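# Close the locker door until it latches

## Task

Push the locker's door closed until its latch catches. Swinging the door hard in the opening direction counts as failure, as does the robot toppling or being left leaning. The door must stay shut by itself, not because the robot is holding it. Finish by releasing it and moving the robot away.

## Robot and tools

Robot: TidyBot++, a wheeled base 0.54 m long, 0.50 m wide and 0.38 m tall on four driven casters. It carries a single seven-joint arm with a two-finger gripper. The shoulder sits 0.12 m ahead of the base centre, 0.68 m above the floor. Cameras: base_camera is fixed on the base; wrist_camera sees along the direction the hand points.

Frames: the base frame has its origin on the floor under the base centre, x forward, y left, z up. hand_pose is reported in this frame and marks the point between the finger pads; its z axis runs out along the fingers and the fingers close along its y axis. The odometry frame is the base frame as it was at the scene's start. base_odometry counts wheel rotation only, so slip shows up as travel, and it drifts a few cm and several degrees over many moves. Heading is positive to the left, range -3.142 to 3.142. base_tilt is in degrees, positive when leaning forward or right; it has a fixed bias of about 1 degree plus noise.

execute_actions: argument "actions" is a list holding one action or nothing (empty returns state and images only). Optional "cameras": list of "base_camera", "wrist_camera" or "all"; omitted or null means all, [] means none. One action may contain "base", "joints", or both, plus optional "speeds"; its motions begin together. "base" holds exactly one relative offset from where the base last measured itself: {"translate_m": d} straight ahead (forward positive, -2 to 2 m), {"strafe_m": d} sideways (left positive, -2 to 2 m), or {"rotate_rad": d} turn in place (counter-clockwise from above positive, -6.3 to 6.3 rad). A base move needing over 8.667 s at its top speed is refused. "joints" holds absolute target angles by name, each optional: joint_1_rad (any angle; whole arm about vertical, positive is clockwise from above, opposite to heading), joint_2_rad shoulder -2.249 to 2.249, joint_3_rad (any angle; rolls upper arm), joint_4_rad elbow -2.579 to 2.579, joint_5_rad (any angle; rolls forearm), joint_6_rad wrist -2.099 to 2.099, joint_7_rad (any angle; rolls hand; at 1.57 with hand down, fingers open left/right), all in radians; gripper_pos 0 (open, about 85 mm gap) to 1 (closed, squeezing about 100 N per finger). Continuous joints take the short way; turn farther in steps under half a turn. "speeds" caps top speed for this action only: translate_m and strafe_m 0.05 to 0.5 m/s, rotate_rad 0.1 to 1.57 rad/s (defaults are the maxima). Arm joints reach about 1.39 rad/s (1.22 for joints 5 to 7). No action runs beyond 15 s. Unknown keys or out-of-range numbers reject the whole call with no motion. Anything left out of an action may keep pushing toward its earlier target.

Arm geometry: upper arm 0.42 m, forearm 0.31 m, hand 0.31 m to the hand point. With joint_1_rad 0, joint_3_rad 3.14, joint_5_rad 0 (near the start), the arm moves in the base's x-z plane; tilt from vertical, forward positive, is joint_2 for the upper arm, joint_2 - joint_4 for the forearm, joint_2 - joint_4 - joint_6 for the hand. Reach forward = sum of length*sin(tilt); height above shoulder = sum of length*cos(tilt). The arm begins folded, hand down, poking up to 0.08 m past the base front, elbow up to 1.15 m high. A downward hand tops out near 0.94 m, only close in.

wait: "seconds" 0 to 10; commands nothing and returns the same report as an empty action. zoom_image: "camera" (base_camera or wrist_camera) and "region" [x0, y0, x1, y1] in image pixels from the top-left, at most 504 by 504, on that camera's most recent full image. finished_scene: "scene" number; ends the scene irreversibly after the last command is held, and reports success. The door must already be latched and the robot clear. Answering without a tool call ends everything.

Result lines: base_status and joint_status describe how each commanded motion ended. "done" (base) means wheels turned the full amount, even if slipping. "off_target": stopped away from target and may still push. After "contact_stop" or "time_out" the old target is dropped and position held. A blocked base shoves until time-out and may still say "done" while short. "joint command not followed" with a "cause:" line means the arm targets were withheld (e.g. self-collision); those joints read "not_followed" and may be retried later. on_its_own reports uncommanded motion. motor_effort gives percent of maximum per motor, sign toward higher joint values, peak in brackets; readings are biased and noisy. "ARM HIT" means a hard hit on the base or itself; no check keeps the arm off the base. Gripper "off_target" means something is between the fingers. Torque limits: joints 1-4 fault at 104.5 N m (warning 56.7), joints 5-7 at 51.3 (warning 29.4); a fault freezes arm and gripper 10 s and skips the rest of the call while the base keeps going. MOTOR HOT warns from 60 °C; at 75 °C an OVER-TEMPERATURE FAULT lets the arm sink and joints read "limit_stop_at_motor_heat" (resend the target).

Precision: friction leaves joints slightly off; the hand often lands 1-2 cm away. Fix it by sending each joint last command + (wanted - read). Trust the camera images over hand_pose.

Cautions: never yank the door in its opening direction. Don't drive the base while the arm is snagged on something roughly 0.8 m up or higher; sideways force on a raised hand can lift wheels or tip the robot; retract the arm or back off to recover from a lean. Avoid hard shoves, drops and collisions.

Each tool is called after "Request:" by a JSON object that holds its "name" and its "arguments", one argument or row to a line.

## Session

Request:
{"name": "execute_actions", "arguments": {
  "actions": []
}}

Scene clock: 0.00 s.
base_odometry: x=+0.000 y=+0.000 heading=+0.000 (m, m, rad; odometry frame)
base_tilt: forward=-0.3 right=+0.0 (deg)
base_status: not commanded
joint_positions: joint_1_rad=+0.027 joint_2_rad=-0.313 joint_3_rad=+3.109 joint_4_rad=-2.550 joint_5_rad=-0.022 joint_6_rad=-0.872 joint_7_rad=+1.595 gripper_pos=+0.000
joint_status: not commanded
motor_effort: joint_1_rad=+0 joint_2_rad=-3 joint_3_rad=+1 joint_4_rad=+16 joint_5_rad=-1 joint_6_rad=+2 joint_7_rad=+0 (%)
hand_pose: x=+0.2462 y=+0.0060 z=+0.5765 quat_wxyz=(-0.003, +1.000, +0.007, +0.016) (m; base frame)
pictures: base_camera, wrist_camera
Images, in order (width x height): base_camera 644x364, wrist_camera 644x476.

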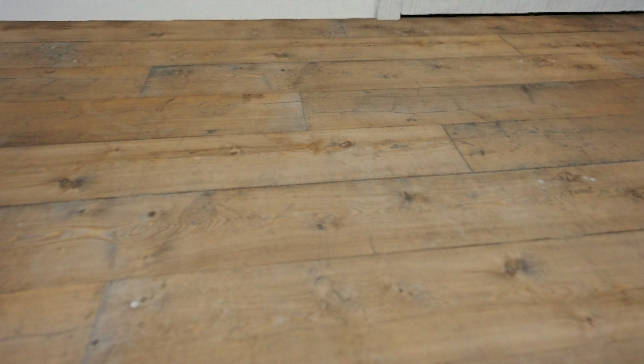

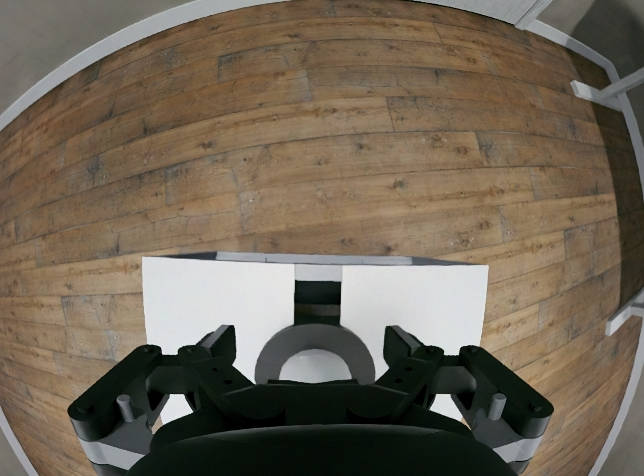

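Request:
{"name": "execute_actions", "arguments": {
  "actions": [
    {"joints":{"joint_6_rad":0.45,"joint_1_rad":2.4}}
  ],
  "cameras": ["wrist_camera"]
}}

Scene clock: 6.30 s.
base_odometry: x=+0.000 y=+0.000 heading=+0.000 (m, m, rad; odometry frame)
base_tilt: forward=-0.3 right=+0.0 (deg)
base_status: not commanded
joint_positions: joint_1_rad=+2.384 joint_2_rad=-0.313 joint_3_rad=+3.109 joint_4_rad=-2.550 joint_5_rad=-0.022 joint_6_rad=+0.420 joint_7_rad=+1.595 gripper_pos=+0.000
joint_status: all done
motor_effort: joint_1_rad=+1(1) joint_2_rad=-8(7) joint_3_rad=+1(1) joint_4_rad=+19(19) joint_5_rad=-1(0) joint_6_rad=+9(10) joint_7_rad=+0(0) (%)
hand_pose: x=-0.1763 y=-0.2974 z=+0.8118 quat_wxyz=(+0.571, +0.305, -0.727, +0.228) (m; base frame)
pictures: wrist_camera
camera_calibration (this result's frames):
wrist_camera: T_world_to_cam=[[-0.711094, 0.702701, 0.0235953, 0.0681143], [0.146692, 0.181098, -0.972463, 0.921287], [-0.687624, -0.688052, -0.231858, -0.000705079], [0, 0, 0, 1]] pos_world=[-0.0871946, -0.215192, 0.894147]
Images, in order (width x height): wrist_camera 644x476.

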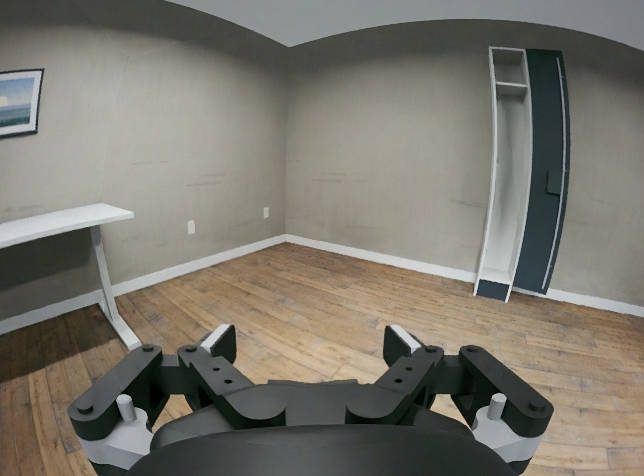

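Request:
{"name": "execute_actions", "arguments": {
  "actions": [
    {"base":{"rotate_rad":-3.0},"joints":{"joint_1_rad":0,"gripper_pos":1}}
  ],
  "cameras": []
}}

Request:
{"name": "execute_actions", "arguments": {
  "actions": [
    {"base":{"translate_m":1.2},"joints":{"joint_6_rad":0.3}}
  ]
}}

Scene clock: 15.63 s.
base_odometry: x=+0.000 y=+0.000 heading=-2.999 (m, m, rad; odometry frame)
base_tilt: forward=-0.2 right=+0.0 (deg)
base_status: done
joint_positions: joint_1_rad=+0.016 joint_2_rad=-0.313 joint_3_rad=+3.109 joint_4_rad=-2.550 joint_5_rad=-0.022 joint_6_rad=+0.420 joint_7_rad=+1.595 gripper_pos=+0.999
joint_status: all done
motor_effort: joint_1_rad=+1(0) joint_2_rad=-7(8) joint_3_rad=+1(1) joint_4_rad=+19(19) joint_5_rad=+0(0) joint_6_rad=+10(10) joint_7_rad=-1(0) (%)
hand_pose: x=+0.5381 y=+0.0063 z=+0.8118 quat_wxyz=(+0.004, +0.789, +0.008, +0.615) (m; base frame)
pictures: none
No camera images: the call's "cameras" was empty. Leave "cameras" out to get every camera's image.

Scene clock: 19.40 s.
base_odometry: x=-1.189 y=-0.169 heading=-3.000 (m, m, rad; odometry frame)
base_tilt: forward=-0.3 right=-0.1 (deg)
base_status: done
joint_positions: joint_1_rad=+0.016 joint_2_rad=-0.314 joint_3_rad=+3.109 joint_4_rad=-2.553 joint_5_rad=-0.022 joint_6_rad=+0.320 joint_7_rad=+1.595 gripper_pos=+0.999
joint_status: all done
motor_effort: joint_1_rad=+1(0) joint_2_rad=-7(9) joint_3_rad=+1(1) joint_4_rad=+19(21) joint_5_rad=-1(0) joint_6_rad=+10(11) joint_7_rad=+0(0) (%)
hand_pose: x=+0.5279 y=+0.0065 z=+0.7806 quat_wxyz=(+0.003, +0.819, +0.009, +0.574) (m; base frame)
pictures: base_camera, wrist_camera
camera_calibration (this result's frames):
wrist_camera: T_world_to_cam=[[0.0207534, -0.999545, 0.0218832, -0.0177893], [-0.329849, -0.0275077, -0.943633, 0.963063], [0.943806, 0.0123654, -0.33027, -0.103589], [0, 0, 0, 1]] pos_world=[0.415803, 0.00999137, 0.874955]
Images, in order (width x height): base_camera 644x364, wrist_camera 644x476.

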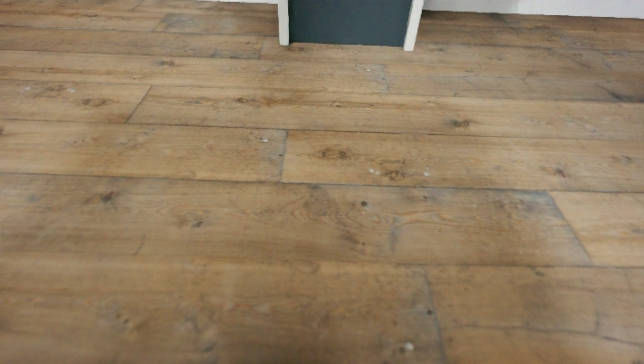

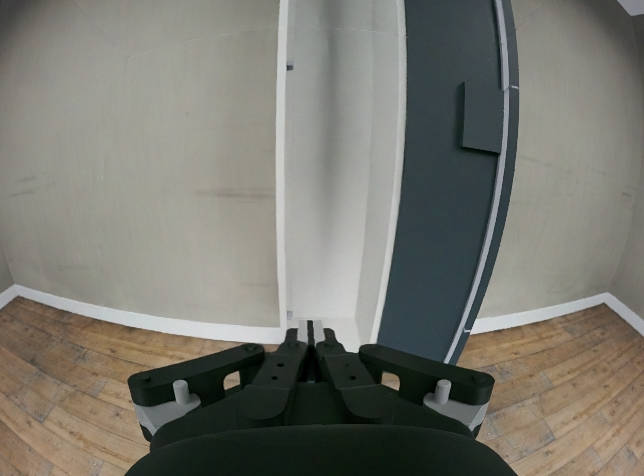

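Request:
{"name": "execute_actions", "arguments": {
  "actions": [
    {"base":{"strafe_m":-1.15},"joints":{"joint_1_rad":-1.05,"joint_2_rad":0.3,"joint_4_rad":-2.0,"joint_6_rad":0.4}}
  ]
}}

Request:
{"name": "execute_actions", "arguments": {
  "actions": [
    {"base":{"translate_m":0.4}}
  ]
}}

Scene clock: 39.10 s.
base_odometry: x=-1.352 y=+0.970 heading=-2.999 (m, m, rad; odometry frame)
base_tilt: forward=-0.2 right=+0.0 (deg)
base_status: done
joint_positions: joint_1_rad=-1.039 joint_2_rad=+0.292 joint_3_rad=+3.109 joint_4_rad=-2.010 joint_5_rad=-0.022 joint_6_rad=+0.370 joint_7_rad=+1.595 gripper_pos=+0.999
joint_status: all done
motor_effort: joint_1_rad=+0(1) joint_2_rad=-28(28) joint_3_rad=+0(2) joint_4_rad=+18(18) joint_5_rad=+0(0) joint_6_rad=+9(10) joint_7_rad=+0(0) (%)
hand_pose: x=+0.4305 y=+0.5657 z=+0.7644 quat_wxyz=(-0.289, +0.710, +0.417, +0.489) (m; base frame)
pictures: base_camera, wrist_camera
camera_calibration (this result's frames):
wrist_camera: T_world_to_cam=[[0.879636, -0.475639, 0.00281305, -0.108012], [-0.160732, -0.30281, -0.9394, 1.01071], [0.447667, 0.825878, -0.342813, -0.260961], [0, 0, 0, 1]] pos_world=[0.374288, 0.470201, 0.860305]
Images, in order (width x height): base_camera 644x364, wrist_camera 644x476.

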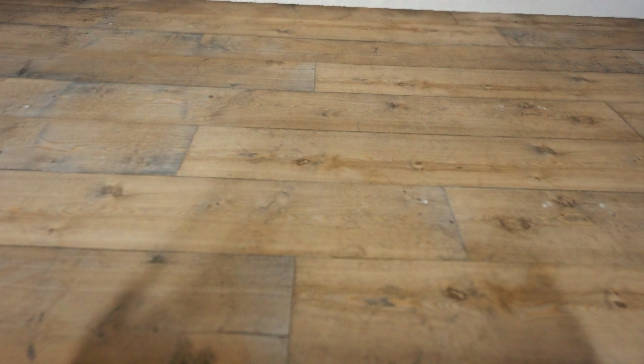

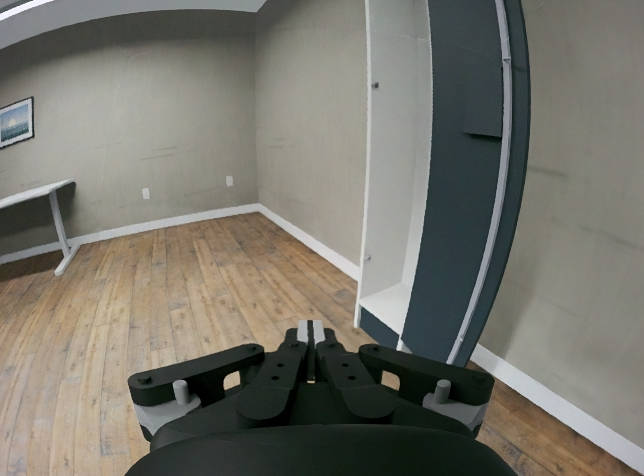

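Scene clock: 41.23 s.
base_odometry: x=-1.748 y=+0.913 heading=-3.000 (m, m, rad; odometry frame)
base_tilt: forward=-0.3 right=-0.1 (deg)
base_status: done
joint_positions: joint_1_rad=-1.042 joint_2_rad=+0.295 joint_3_rad=+3.109 joint_4_rad=-2.009 joint_5_rad=-0.022 joint_6_rad=+0.371 joint_7_rad=+1.595 gripper_pos=+0.999
joint_status: not commanded
motor_effort: joint_1_rad=+0(2) joint_2_rad=-28(29) joint_3_rad=+0(3) joint_4_rad=+18(19) joint_5_rad=+0(0) joint_6_rad=+9(11) joint_7_rad=+0(0) (%)
hand_pose: x=+0.4292 y=+0.5674 z=+0.7643 quat_wxyz=(-0.290, +0.709, +0.418, +0.489) (m; base frame)
pictures: base_camera, wrist_camera
camera_calibration (this result's frames):
wrist_camera: T_world_to_cam=[[0.881031, -0.47305, 0.00276349, -0.108138], [-0.159547, -0.302637, -0.939657, 1.01052], [0.445341, 0.827427, -0.342107, -0.262261], [0, 0, 0, 1]] pos_world=[0.373294, 0.471669, 0.860122]
Images, in order (width x height): base_camera 644x364, wrist_camera 644x476.

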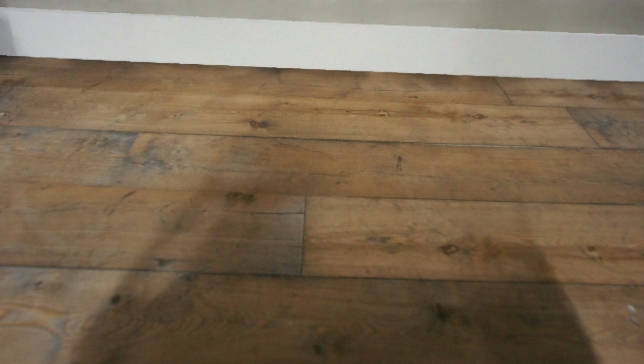

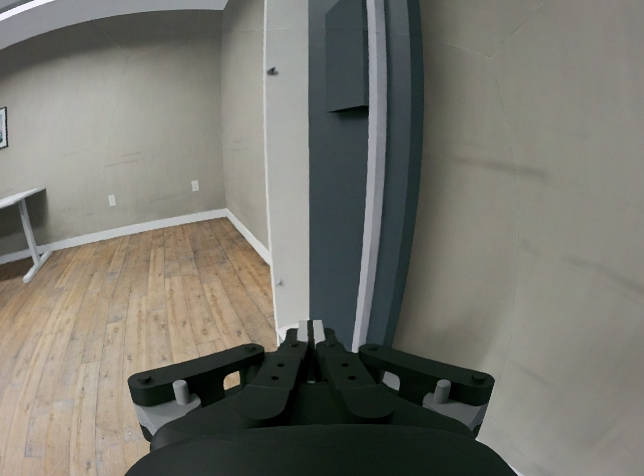

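Request:
{"name": "execute_actions", "arguments": {
  "actions": [
    {"base":{"translate_m":0.3}}
  ],
  "cameras": []
}}

Request:
{"name": "execute_actions", "arguments": {
  "actions": [
    {"base":{"translate_m":0.12},"joints":{"joint_1_rad":-1.27}}
  ]
}}

Scene clock: 50.87 s.
base_odometry: x=-2.046 y=+0.871 heading=-3.000 (m, m, rad; odometry frame)
base_tilt: forward=-0.3 right=-0.1 (deg)
base_status: done
joint_positions: joint_1_rad=-1.043 joint_2_rad=+0.296 joint_3_rad=+3.109 joint_4_rad=-2.008 joint_5_rad=-0.022 joint_6_rad=+0.371 joint_7_rad=+1.595 gripper_pos=+0.999
joint_status: not commanded
motor_effort: joint_1_rad=+1(3) joint_2_rad=-28(30) joint_3_rad=+0(2) joint_4_rad=+18(19) joint_5_rad=+0(0) joint_6_rad=+10(10) joint_7_rad=+0(0) (%)
hand_pose: x=+0.4286 y=+0.5682 z=+0.7640 quat_wxyz=(-0.291, +0.709, +0.418, +0.488) (m; base frame)
pictures: none
No camera images: the call's "cameras" was empty. Leave "cameras" out to get every camera's image.

Scene clock: 52.20 s.
base_odometry: x=-2.165 y=+0.855 heading=-3.000 (m, m, rad; odometry frame)
base_tilt: forward=-0.2 right=-0.1 (deg)
base_status: done
joint_positions: joint_1_rad=-1.253 joint_2_rad=+0.296 joint_3_rad=+3.109 joint_4_rad=-2.008 joint_5_rad=-0.022 joint_6_rad=+0.371 joint_7_rad=+1.595 gripper_pos=+0.999
joint_status: all done
motor_effort: joint_1_rad=+1(2) joint_2_rad=-27(29) joint_3_rad=+0(2) joint_4_rad=+18(19) joint_5_rad=+0(0) joint_6_rad=+9(10) joint_7_rad=+0(0) (%)
hand_pose: x=+0.3036 y=+0.6203 z=+0.7640 quat_wxyz=(-0.340, +0.661, +0.490, +0.455) (m; base frame)
pictures: base_camera, wrist_camera
camera_calibration (this result's frames):
wrist_camera: T_world_to_cam=[[0.960594, -0.277942, 0.00272632, -0.117579], [-0.0926479, -0.329416, -0.939628, 1.00248], [0.262061, 0.902349, -0.342186, -0.240876], [0, 0, 0, 1]] pos_world=[0.268947, 0.514905, 0.85985]
Images, in order (width x height): base_camera 644x364, wrist_camera 644x476.

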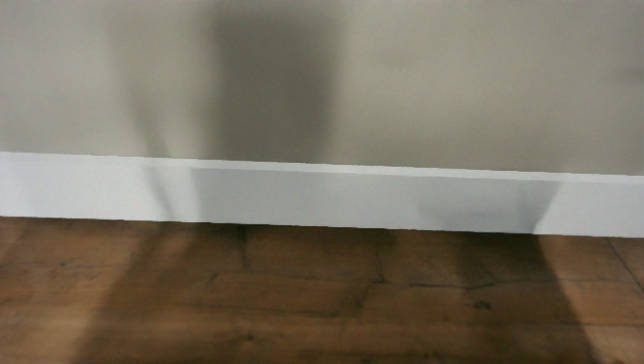

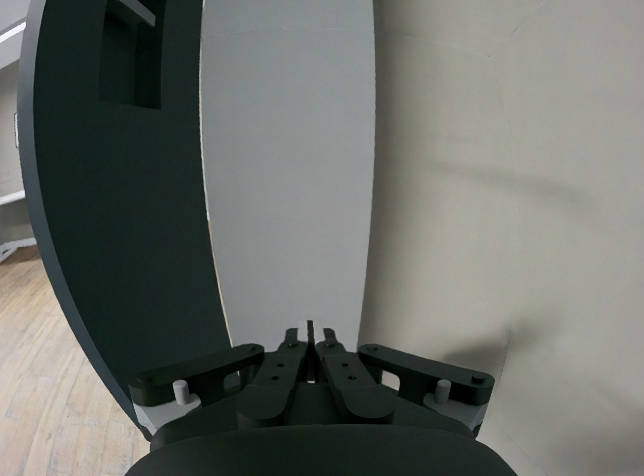

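Request:
{"name": "execute_actions", "arguments": {
  "actions": [
    {"base":{"strafe_m":0.13}}
  ],
  "cameras": ["wrist_camera"]
}}

Request:
{"name": "execute_actions", "arguments": {
  "actions": [
    {"base":{"translate_m":-0.27},"speeds":{"translate_m":0.12}}
  ],
  "cameras": ["wrist_camera"]
}}

Scene clock: 56.23 s.
base_odometry: x=-2.147 y=+0.726 heading=-3.001 (m, m, rad; odometry frame)
base_tilt: forward=-0.3 right=+0.0 (deg)
base_status: done
joint_positions: joint_1_rad=-1.256 joint_2_rad=+0.301 joint_3_rad=+3.109 joint_4_rad=-2.004 joint_5_rad=-0.022 joint_6_rad=+0.372 joint_7_rad=+1.595 gripper_pos=+0.999
joint_status: not commanded
motor_effort: joint_1_rad=+1(1) joint_2_rad=-28(30) joint_3_rad=+0(1) joint_4_rad=+18(19) joint_5_rad=+0(0) joint_6_rad=+10(9) joint_7_rad=+0(0) (%)
hand_pose: x=+0.3022 y=+0.6224 z=+0.7630 quat_wxyz=(-0.341, +0.660, +0.491, +0.455) (m; base frame)
pictures: wrist_camera
camera_calibration (this result's frames):
wrist_camera: T_world_to_cam=[[0.96142, -0.275073, 0.00258225, -0.117575], [-0.0919046, -0.330039, -0.939483, 1.00216], [0.259279, 0.903, -0.342586, -0.242041], [0, 0, 0, 1]] pos_world=[0.267899, 0.516974, 0.858898]
Images, in order (width x height): wrist_camera 644x476.

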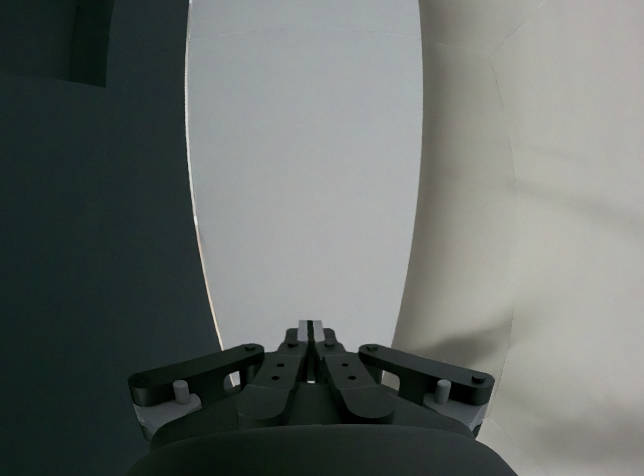

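Scene clock: 59.07 s.
base_odometry: x=-1.879 y=+0.763 heading=-3.001 (m, m, rad; odometry frame)
base_tilt: forward=-0.3 right=+0.0 (deg)
base_status: done
joint_positions: joint_1_rad=-1.262 joint_2_rad=+0.301 joint_3_rad=+3.115 joint_4_rad=-2.004 joint_5_rad=-0.022 joint_6_rad=+0.373 joint_7_rad=+1.595 gripper_pos=+0.999
joint_status: not commanded
motor_effort: joint_1_rad=+0(6) joint_2_rad=-28(29) joint_3_rad=+0(7) joint_4_rad=+18(19) joint_5_rad=+0(1) joint_6_rad=+9(10) joint_7_rad=+0(0) (%)
hand_pose: x=+0.3021 y=+0.6227 z=+0.7634 quat_wxyz=(-0.341, +0.660, +0.491, +0.455) (m; base frame)
pictures: wrist_camera
camera_calibration (this result's frames):
wrist_camera: T_world_to_cam=[[0.961392, -0.275148, 0.00439083, -0.118763], [-0.0899828, -0.329407, -0.93989, 1.00195], [0.260055, 0.903208, -0.341448, -0.243399], [0, 0, 0, 1]] pos_world=[0.267633, 0.517211, 0.859134]
Images, in order (width x height): wrist_camera 644x476.

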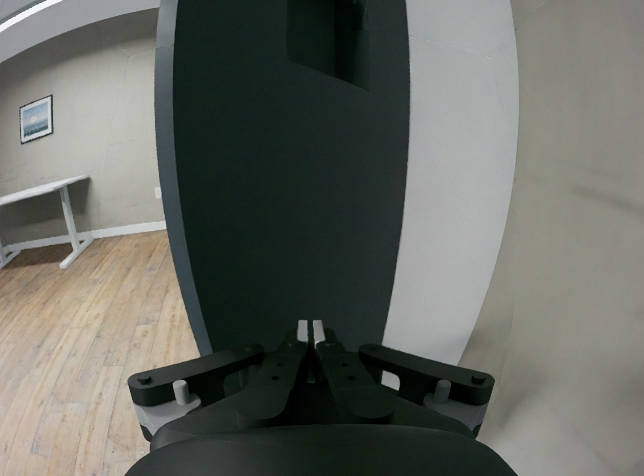

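Request:
{"name": "execute_actions", "arguments": {
  "actions": [
    {"base":{"strafe_m":0.36},"speeds":{"strafe_m":0.12}}
  ]
}}

Scene clock: 66.23 s.
base_odometry: x=-1.828 y=+0.407 heading=-3.000 (m, m, rad; odometry frame)
base_tilt: forward=-0.2 right=-0.1 (deg)
base_status: done
joint_positions: joint_1_rad=-1.261 joint_2_rad=+0.300 joint_3_rad=+3.115 joint_4_rad=-2.005 joint_5_rad=-0.022 joint_6_rad=+0.373 joint_7_rad=+1.595 gripper_pos=+0.999
joint_status: not commanded
motor_effort: joint_1_rad=+1(4) joint_2_rad=-28(30) joint_3_rad=+0(5) joint_4_rad=+18(21) joint_5_rad=+0(1) joint_6_rad=+9(11) joint_7_rad=+0(0) (%)
hand_pose: x=+0.3031 y=+0.6220 z=+0.7636 quat_wxyz=(-0.340, +0.660, +0.491, +0.456) (m; base frame)
pictures: base_camera, wrist_camera
camera_calibration (this result's frames):
wrist_camera: T_world_to_cam=[[0.960904, -0.276845, 0.00452477, -0.118794], [-0.0903334, -0.328904, -0.940033, 1.00199], [0.261731, 0.902873, -0.341053, -0.24358], [0, 0, 0, 1]] pos_world=[0.268415, 0.516591, 0.859363]
Images, in order (width x height): base_camera 644x364, wrist_camera 644x476.

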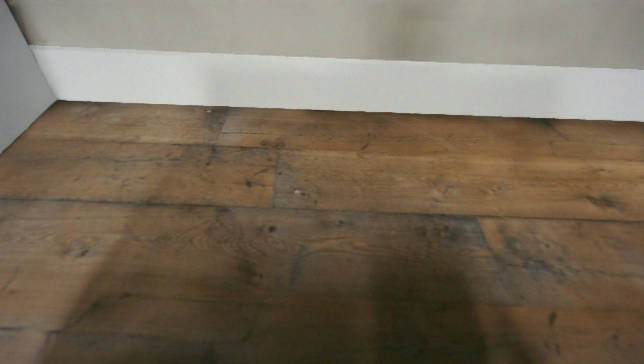

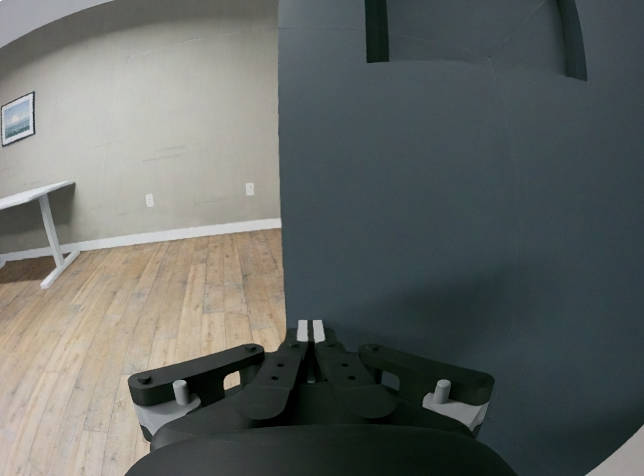

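Request:
{"name": "execute_actions", "arguments": {
  "actions": [
    {"base":{"translate_m":-0.52}}
  ],
  "cameras": []
}}

Request:
{"name": "execute_actions", "arguments": {
  "actions": [
    {"base":{"strafe_m":0.66},"joints":{"joint_1_rad":0.03,"joint_6_rad":0.6}}
  ]
}}

Scene clock: 72.20 s.
base_odometry: x=-1.313 y=+0.480 heading=-3.001 (m, m, rad; odometry frame)
base_tilt: forward=-0.3 right=-0.1 (deg)
base_status: done
joint_positions: joint_1_rad=-1.268 joint_2_rad=+0.300 joint_3_rad=+3.115 joint_4_rad=-2.005 joint_5_rad=-0.022 joint_6_rad=+0.373 joint_7_rad=+1.595 gripper_pos=+0.999
joint_status: not commanded
motor_effort: joint_1_rad=+0(3) joint_2_rad=-28(31) joint_3_rad=-1(3) joint_4_rad=+18(18) joint_5_rad=+0(0) joint_6_rad=+10(10) joint_7_rad=+0(0) (%)
hand_pose: x=+0.2984 y=+0.6235 z=+0.7637 quat_wxyz=(-0.342, +0.658, +0.493, +0.455) (m; base frame)
pictures: none
No camera images: the call's "cameras" was empty. Leave "cameras" out to get every camera's image.

Scene clock: 74.87 s.
base_odometry: x=-1.219 y=-0.174 heading=-3.000 (m, m, rad; odometry frame)
base_tilt: forward=-0.3 right=+0.0 (deg)
base_status: done
joint_positions: joint_1_rad=+0.013 joint_2_rad=+0.299 joint_3_rad=+3.115 joint_4_rad=-2.005 joint_5_rad=-0.022 joint_6_rad=+0.569 joint_7_rad=+1.595 gripper_pos=+0.999
joint_status: all done
motor_effort: joint_1_rad=+0(1) joint_2_rad=-28(30) joint_3_rad=+0(2) joint_4_rad=+18(19) joint_5_rad=+0(0) joint_6_rad=+10(10) joint_7_rad=+0(0) (%)
hand_pose: x=+0.7834 y=+0.0050 z=+0.8229 quat_wxyz=(-0.001, +0.763, +0.001, +0.647) (m; base frame)
pictures: base_camera, wrist_camera
camera_calibration (this result's frames):
wrist_camera: T_world_to_cam=[[0.0112142, -0.999908, 0.00768181, -0.00643534], [-0.150955, -0.00928714, -0.988497, 0.98391], [0.988477, 0.00992556, -0.151045, -0.513149], [0, 0, 0, 1]] pos_world=[0.655834, 0.00779626, 0.895132]
Images, in order (width x height): base_camera 644x364, wrist_camera 644x476.

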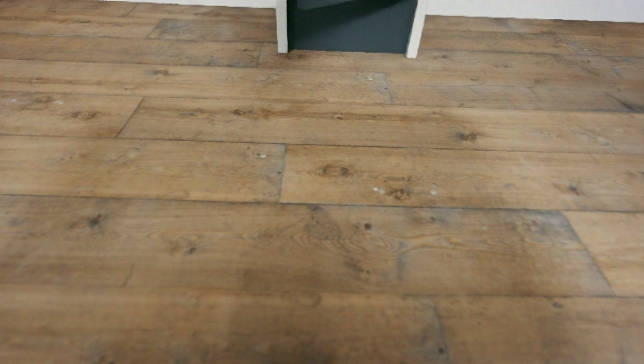

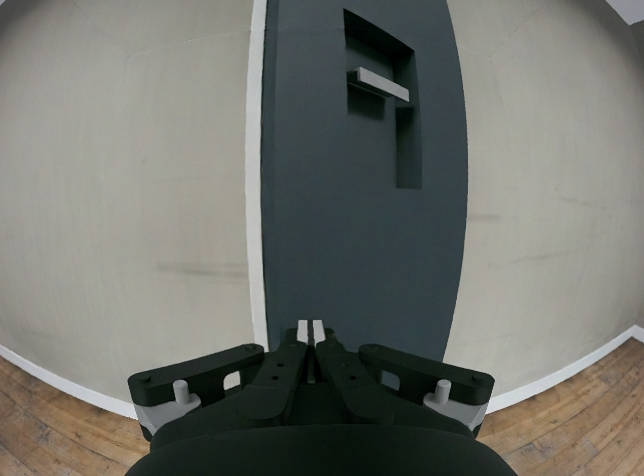

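Request:
{"name": "execute_actions", "arguments": {
  "actions": [
    {"base":{"translate_m":0.145},"speeds":{"translate_m":0.08}}
  ]
}}

Scene clock: 78.90 s.
base_odometry: x=-1.363 y=-0.194 heading=-3.000 (m, m, rad; odometry frame)
base_tilt: forward=-0.2 right=+0.0 (deg)
base_status: done
joint_positions: joint_1_rad=+0.015 joint_2_rad=+0.300 joint_3_rad=+3.115 joint_4_rad=-2.005 joint_5_rad=-0.022 joint_6_rad=+0.571 joint_7_rad=+1.595 gripper_pos=+0.999
joint_status: not commanded
motor_effort: joint_1_rad=+0(1) joint_2_rad=-28(31) joint_3_rad=+0(2) joint_4_rad=+18(22) joint_5_rad=+0(1) joint_6_rad=+10(11) joint_7_rad=+0(0) (%)
hand_pose: x=+0.7836 y=+0.0031 z=+0.8231 quat_wxyz=(+0.000, +0.762, +0.000, +0.647) (m; base frame)
pictures: base_camera, wrist_camera
camera_calibration (this result's frames):
wrist_camera: T_world_to_cam=[[0.00839332, -0.999935, 0.00769132, -0.0060893], [-0.149691, -0.00886134, -0.988693, 0.98327], [0.988697, 0.0071471, -0.149756, -0.514541], [0, 0, 0, 1]] pos_world=[0.655962, 0.00630165, 0.895143]
Images, in order (width x height): base_camera 644x364, wrist_camera 644x476.

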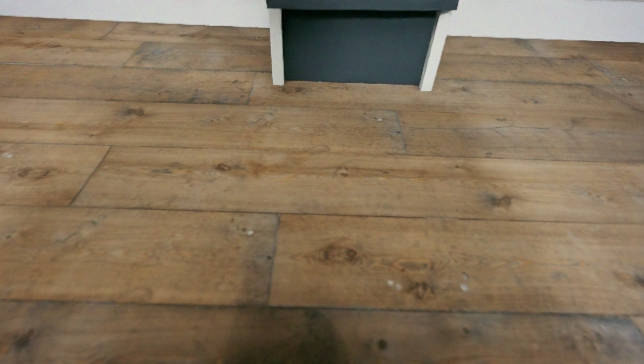

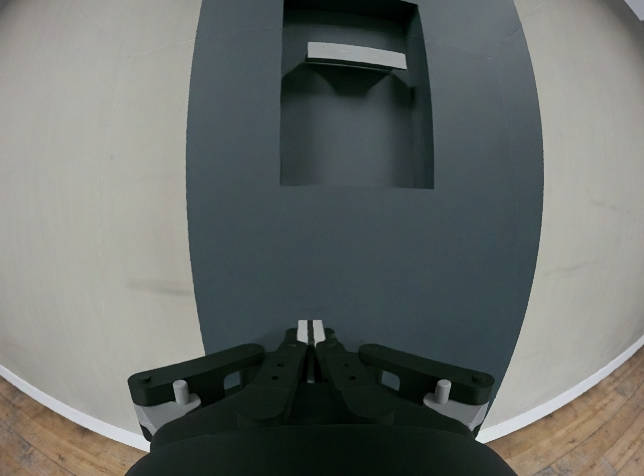

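Nearly shut; press a little more.

Request:
{"name": "execute_actions", "arguments": {
  "actions": [
    {"base":{"translate_m":0.02},"speeds":{"translate_m":0.05}}
  ]
}}

Scene clock: 81.67 s.
base_odometry: x=-1.383 y=-0.197 heading=-2.999 (m, m, rad; odometry frame)
base_tilt: forward=-0.3 right=+0.0 (deg)
base_status: done
joint_positions: joint_1_rad=+0.016 joint_2_rad=+0.299 joint_3_rad=+3.115 joint_4_rad=-2.004 joint_5_rad=-0.022 joint_6_rad=+0.571 joint_7_rad=+1.595 gripper_pos=+0.999
joint_status: not commanded
motor_effort: joint_1_rad=+1(2) joint_2_rad=-28(30) joint_3_rad=+0(1) joint_4_rad=+18(20) joint_5_rad=+0(0) joint_6_rad=+10(11) joint_7_rad=+0(0) (%)
hand_pose: x=+0.7836 y=+0.0030 z=+0.8235 quat_wxyz=(+0.000, +0.762, -0.001, +0.648) (m; base frame)
pictures: base_camera, wrist_camera
camera_calibration (this result's frames):
wrist_camera: T_world_to_cam=[[0.00825095, -0.999936, 0.00770616, -0.00607684], [-0.148701, -0.00884767, -0.988843, 0.983051], [0.988848, 0.00701297, -0.148765, -0.51542], [0, 0, 0, 1]] pos_world=[0.655903, 0.00623589, 0.895453]
Images, in order (width x height): base_camera 644x364, wrist_camera 644x476.

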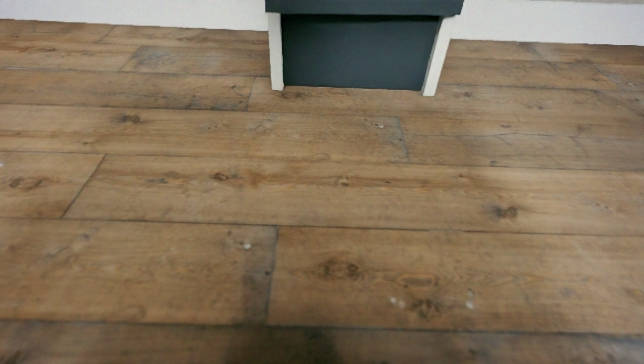

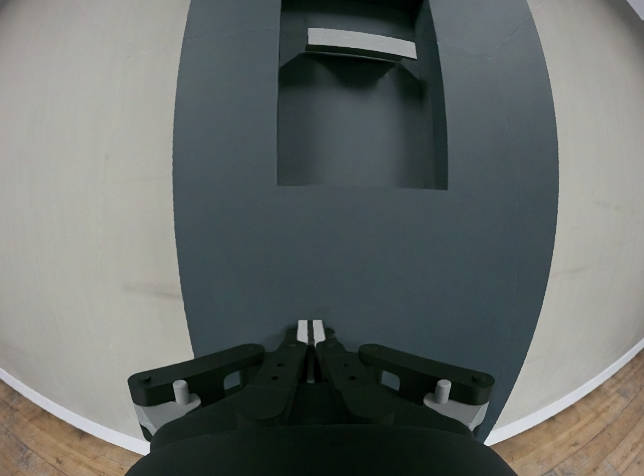

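Request:
{"name": "execute_actions", "arguments": {
  "actions": [
    {"base":{"translate_m":0.02},"speeds":{"translate_m":0.05}}
  ]
}}

Scene clock: 84.23 s.
base_odometry: x=-1.403 y=-0.200 heading=-2.999 (m, m, rad; odometry frame)
base_tilt: forward=-0.2 right=+0.0 (deg)
base_status: done
joint_positions: joint_1_rad=+0.016 joint_2_rad=+0.283 joint_3_rad=+3.114 joint_4_rad=-2.024 joint_5_rad=-0.022 joint_6_rad=+0.571 joint_7_rad=+1.595 gripper_pos=+0.999
joint_status: not commanded
motor_effort: joint_1_rad=+2(4) joint_2_rad=-23(28) joint_3_rad=+2(3) joint_4_rad=+23(25) joint_5_rad=-1(1) joint_6_rad=+11(12) joint_7_rad=+0(0) (%)
hand_pose: x=+0.7761 y=+0.0035 z=+0.8236 quat_wxyz=(+0.000, +0.763, +0.000, +0.646) (m; base frame)
pictures: base_camera, wrist_camera
camera_calibration (this result's frames):
wrist_camera: T_world_to_cam=[[0.00907455, -0.999928, 0.00789601, -0.00635124], [-0.152147, -0.00918508, -0.988315, 0.984212], [0.988316, 0.00776716, -0.15222, -0.504722], [0, 0, 0, 1]] pos_world=[0.648628, 0.00660954, 0.895933]
Images, in order (width x height): base_camera 644x364, wrist_camera 644x476.

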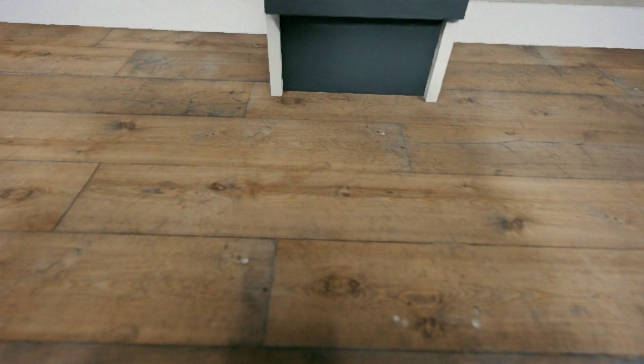

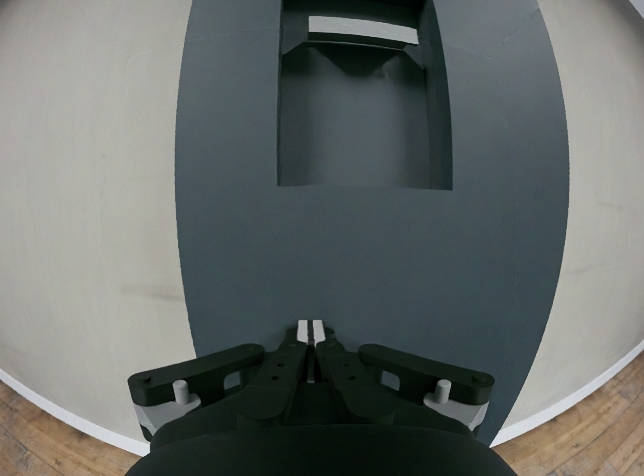

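The handle is riding up the ramp; push on.

Request:
{"name": "execute_actions", "arguments": {
  "actions": [
    {"base":{"translate_m":0.015},"speeds":{"translate_m":0.05}}
  ]
}}

Scene clock: 101.60 s.
base_odometry: x=-1.417 y=-0.203 heading=-2.999 (m, m, rad; odometry frame)
base_tilt: forward=-0.3 right=+0.0 (deg)
base_status: done
joint_positions: joint_1_rad=+0.016 joint_2_rad=+0.270 joint_3_rad=+3.114 joint_4_rad=-2.040 joint_5_rad=-0.022 joint_6_rad=+0.571 joint_7_rad=+1.595 gripper_pos=+0.999
joint_status: not commanded
motor_effort: joint_1_rad=+0(3) joint_2_rad=-15(28) joint_3_rad=+1(2) joint_4_rad=+30(33) joint_5_rad=+0(1) joint_6_rad=+12(13) joint_7_rad=+0(0) (%)
hand_pose: x=+0.7701 y=+0.0034 z=+0.8233 quat_wxyz=(+0.000, +0.764, +0.000, +0.645) (m; base frame)
pictures: base_camera, wrist_camera
camera_calibration (this result's frames):
wrist_camera: T_world_to_cam=[[0.00892656, -0.999926, 0.00823172, -0.00659951], [-0.155219, -0.00951785, -0.987834, 0.985066], [0.98784, 0.00754025, -0.155292, -0.495994], [0, 0, 0, 1]] pos_world=[0.642922, 0.0065166, 0.896112]
Images, in order (width x height): base_camera 644x364, wrist_camera 644x476.

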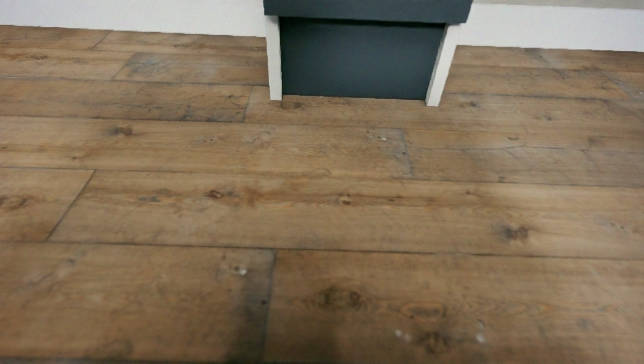

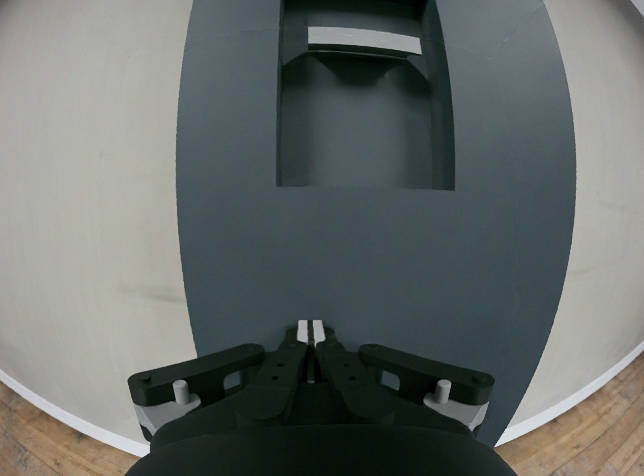

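Request:
{"name": "execute_actions", "arguments": {
  "actions": [
    {"base":{"translate_m":-0.6}}
  ]
}}

Scene clock: 106.10 s.
base_odometry: x=-0.823 y=-0.118 heading=-2.999 (m, m, rad; odometry frame)
base_tilt: forward=-0.2 right=-0.1 (deg)
base_status: done
joint_positions: joint_1_rad=+0.018 joint_2_rad=+0.299 joint_3_rad=+3.114 joint_4_rad=-1.996 joint_5_rad=-0.022 joint_6_rad=+0.572 joint_7_rad=+1.595 gripper_pos=+0.999
joint_status: not commanded
motor_effort: joint_1_rad=+1(2) joint_2_rad=-29(31) joint_3_rad=+0(2) joint_4_rad=+18(30) joint_5_rad=+0(0) joint_6_rad=+10(12) joint_7_rad=+0(0) (%)
hand_pose: x=+0.7857 y=+0.0021 z=+0.8282 quat_wxyz=(+0.000, +0.759, -0.001, +0.651) (m; base frame)
pictures: base_camera, wrist_camera
camera_calibration (this result's frames):
wrist_camera: T_world_to_cam=[[0.00683342, -0.999949, 0.00742508, -0.0056882], [-0.139876, -0.00830808, -0.990134, 0.982077], [0.990145, 0.00572742, -0.139926, -0.525149], [0, 0, 0, 1]] pos_world=[0.657382, 0.00547901, 0.898948]
Images, in order (width x height): base_camera 644x364, wrist_camera 644x476.

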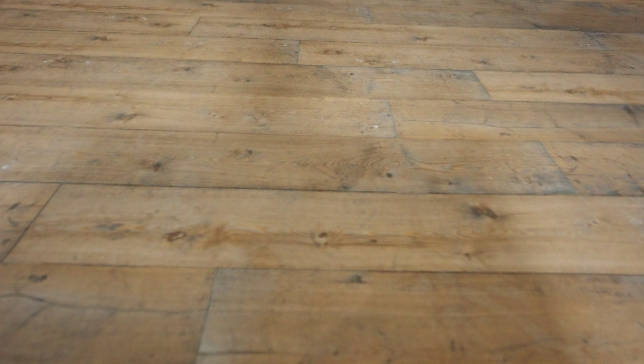

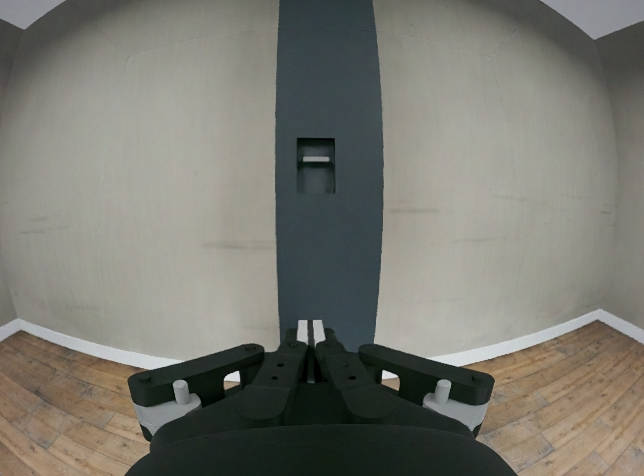

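Request:
{"name": "finished_scene", "arguments": {
  "scene": 1
}}

The scene is finished: the task was done.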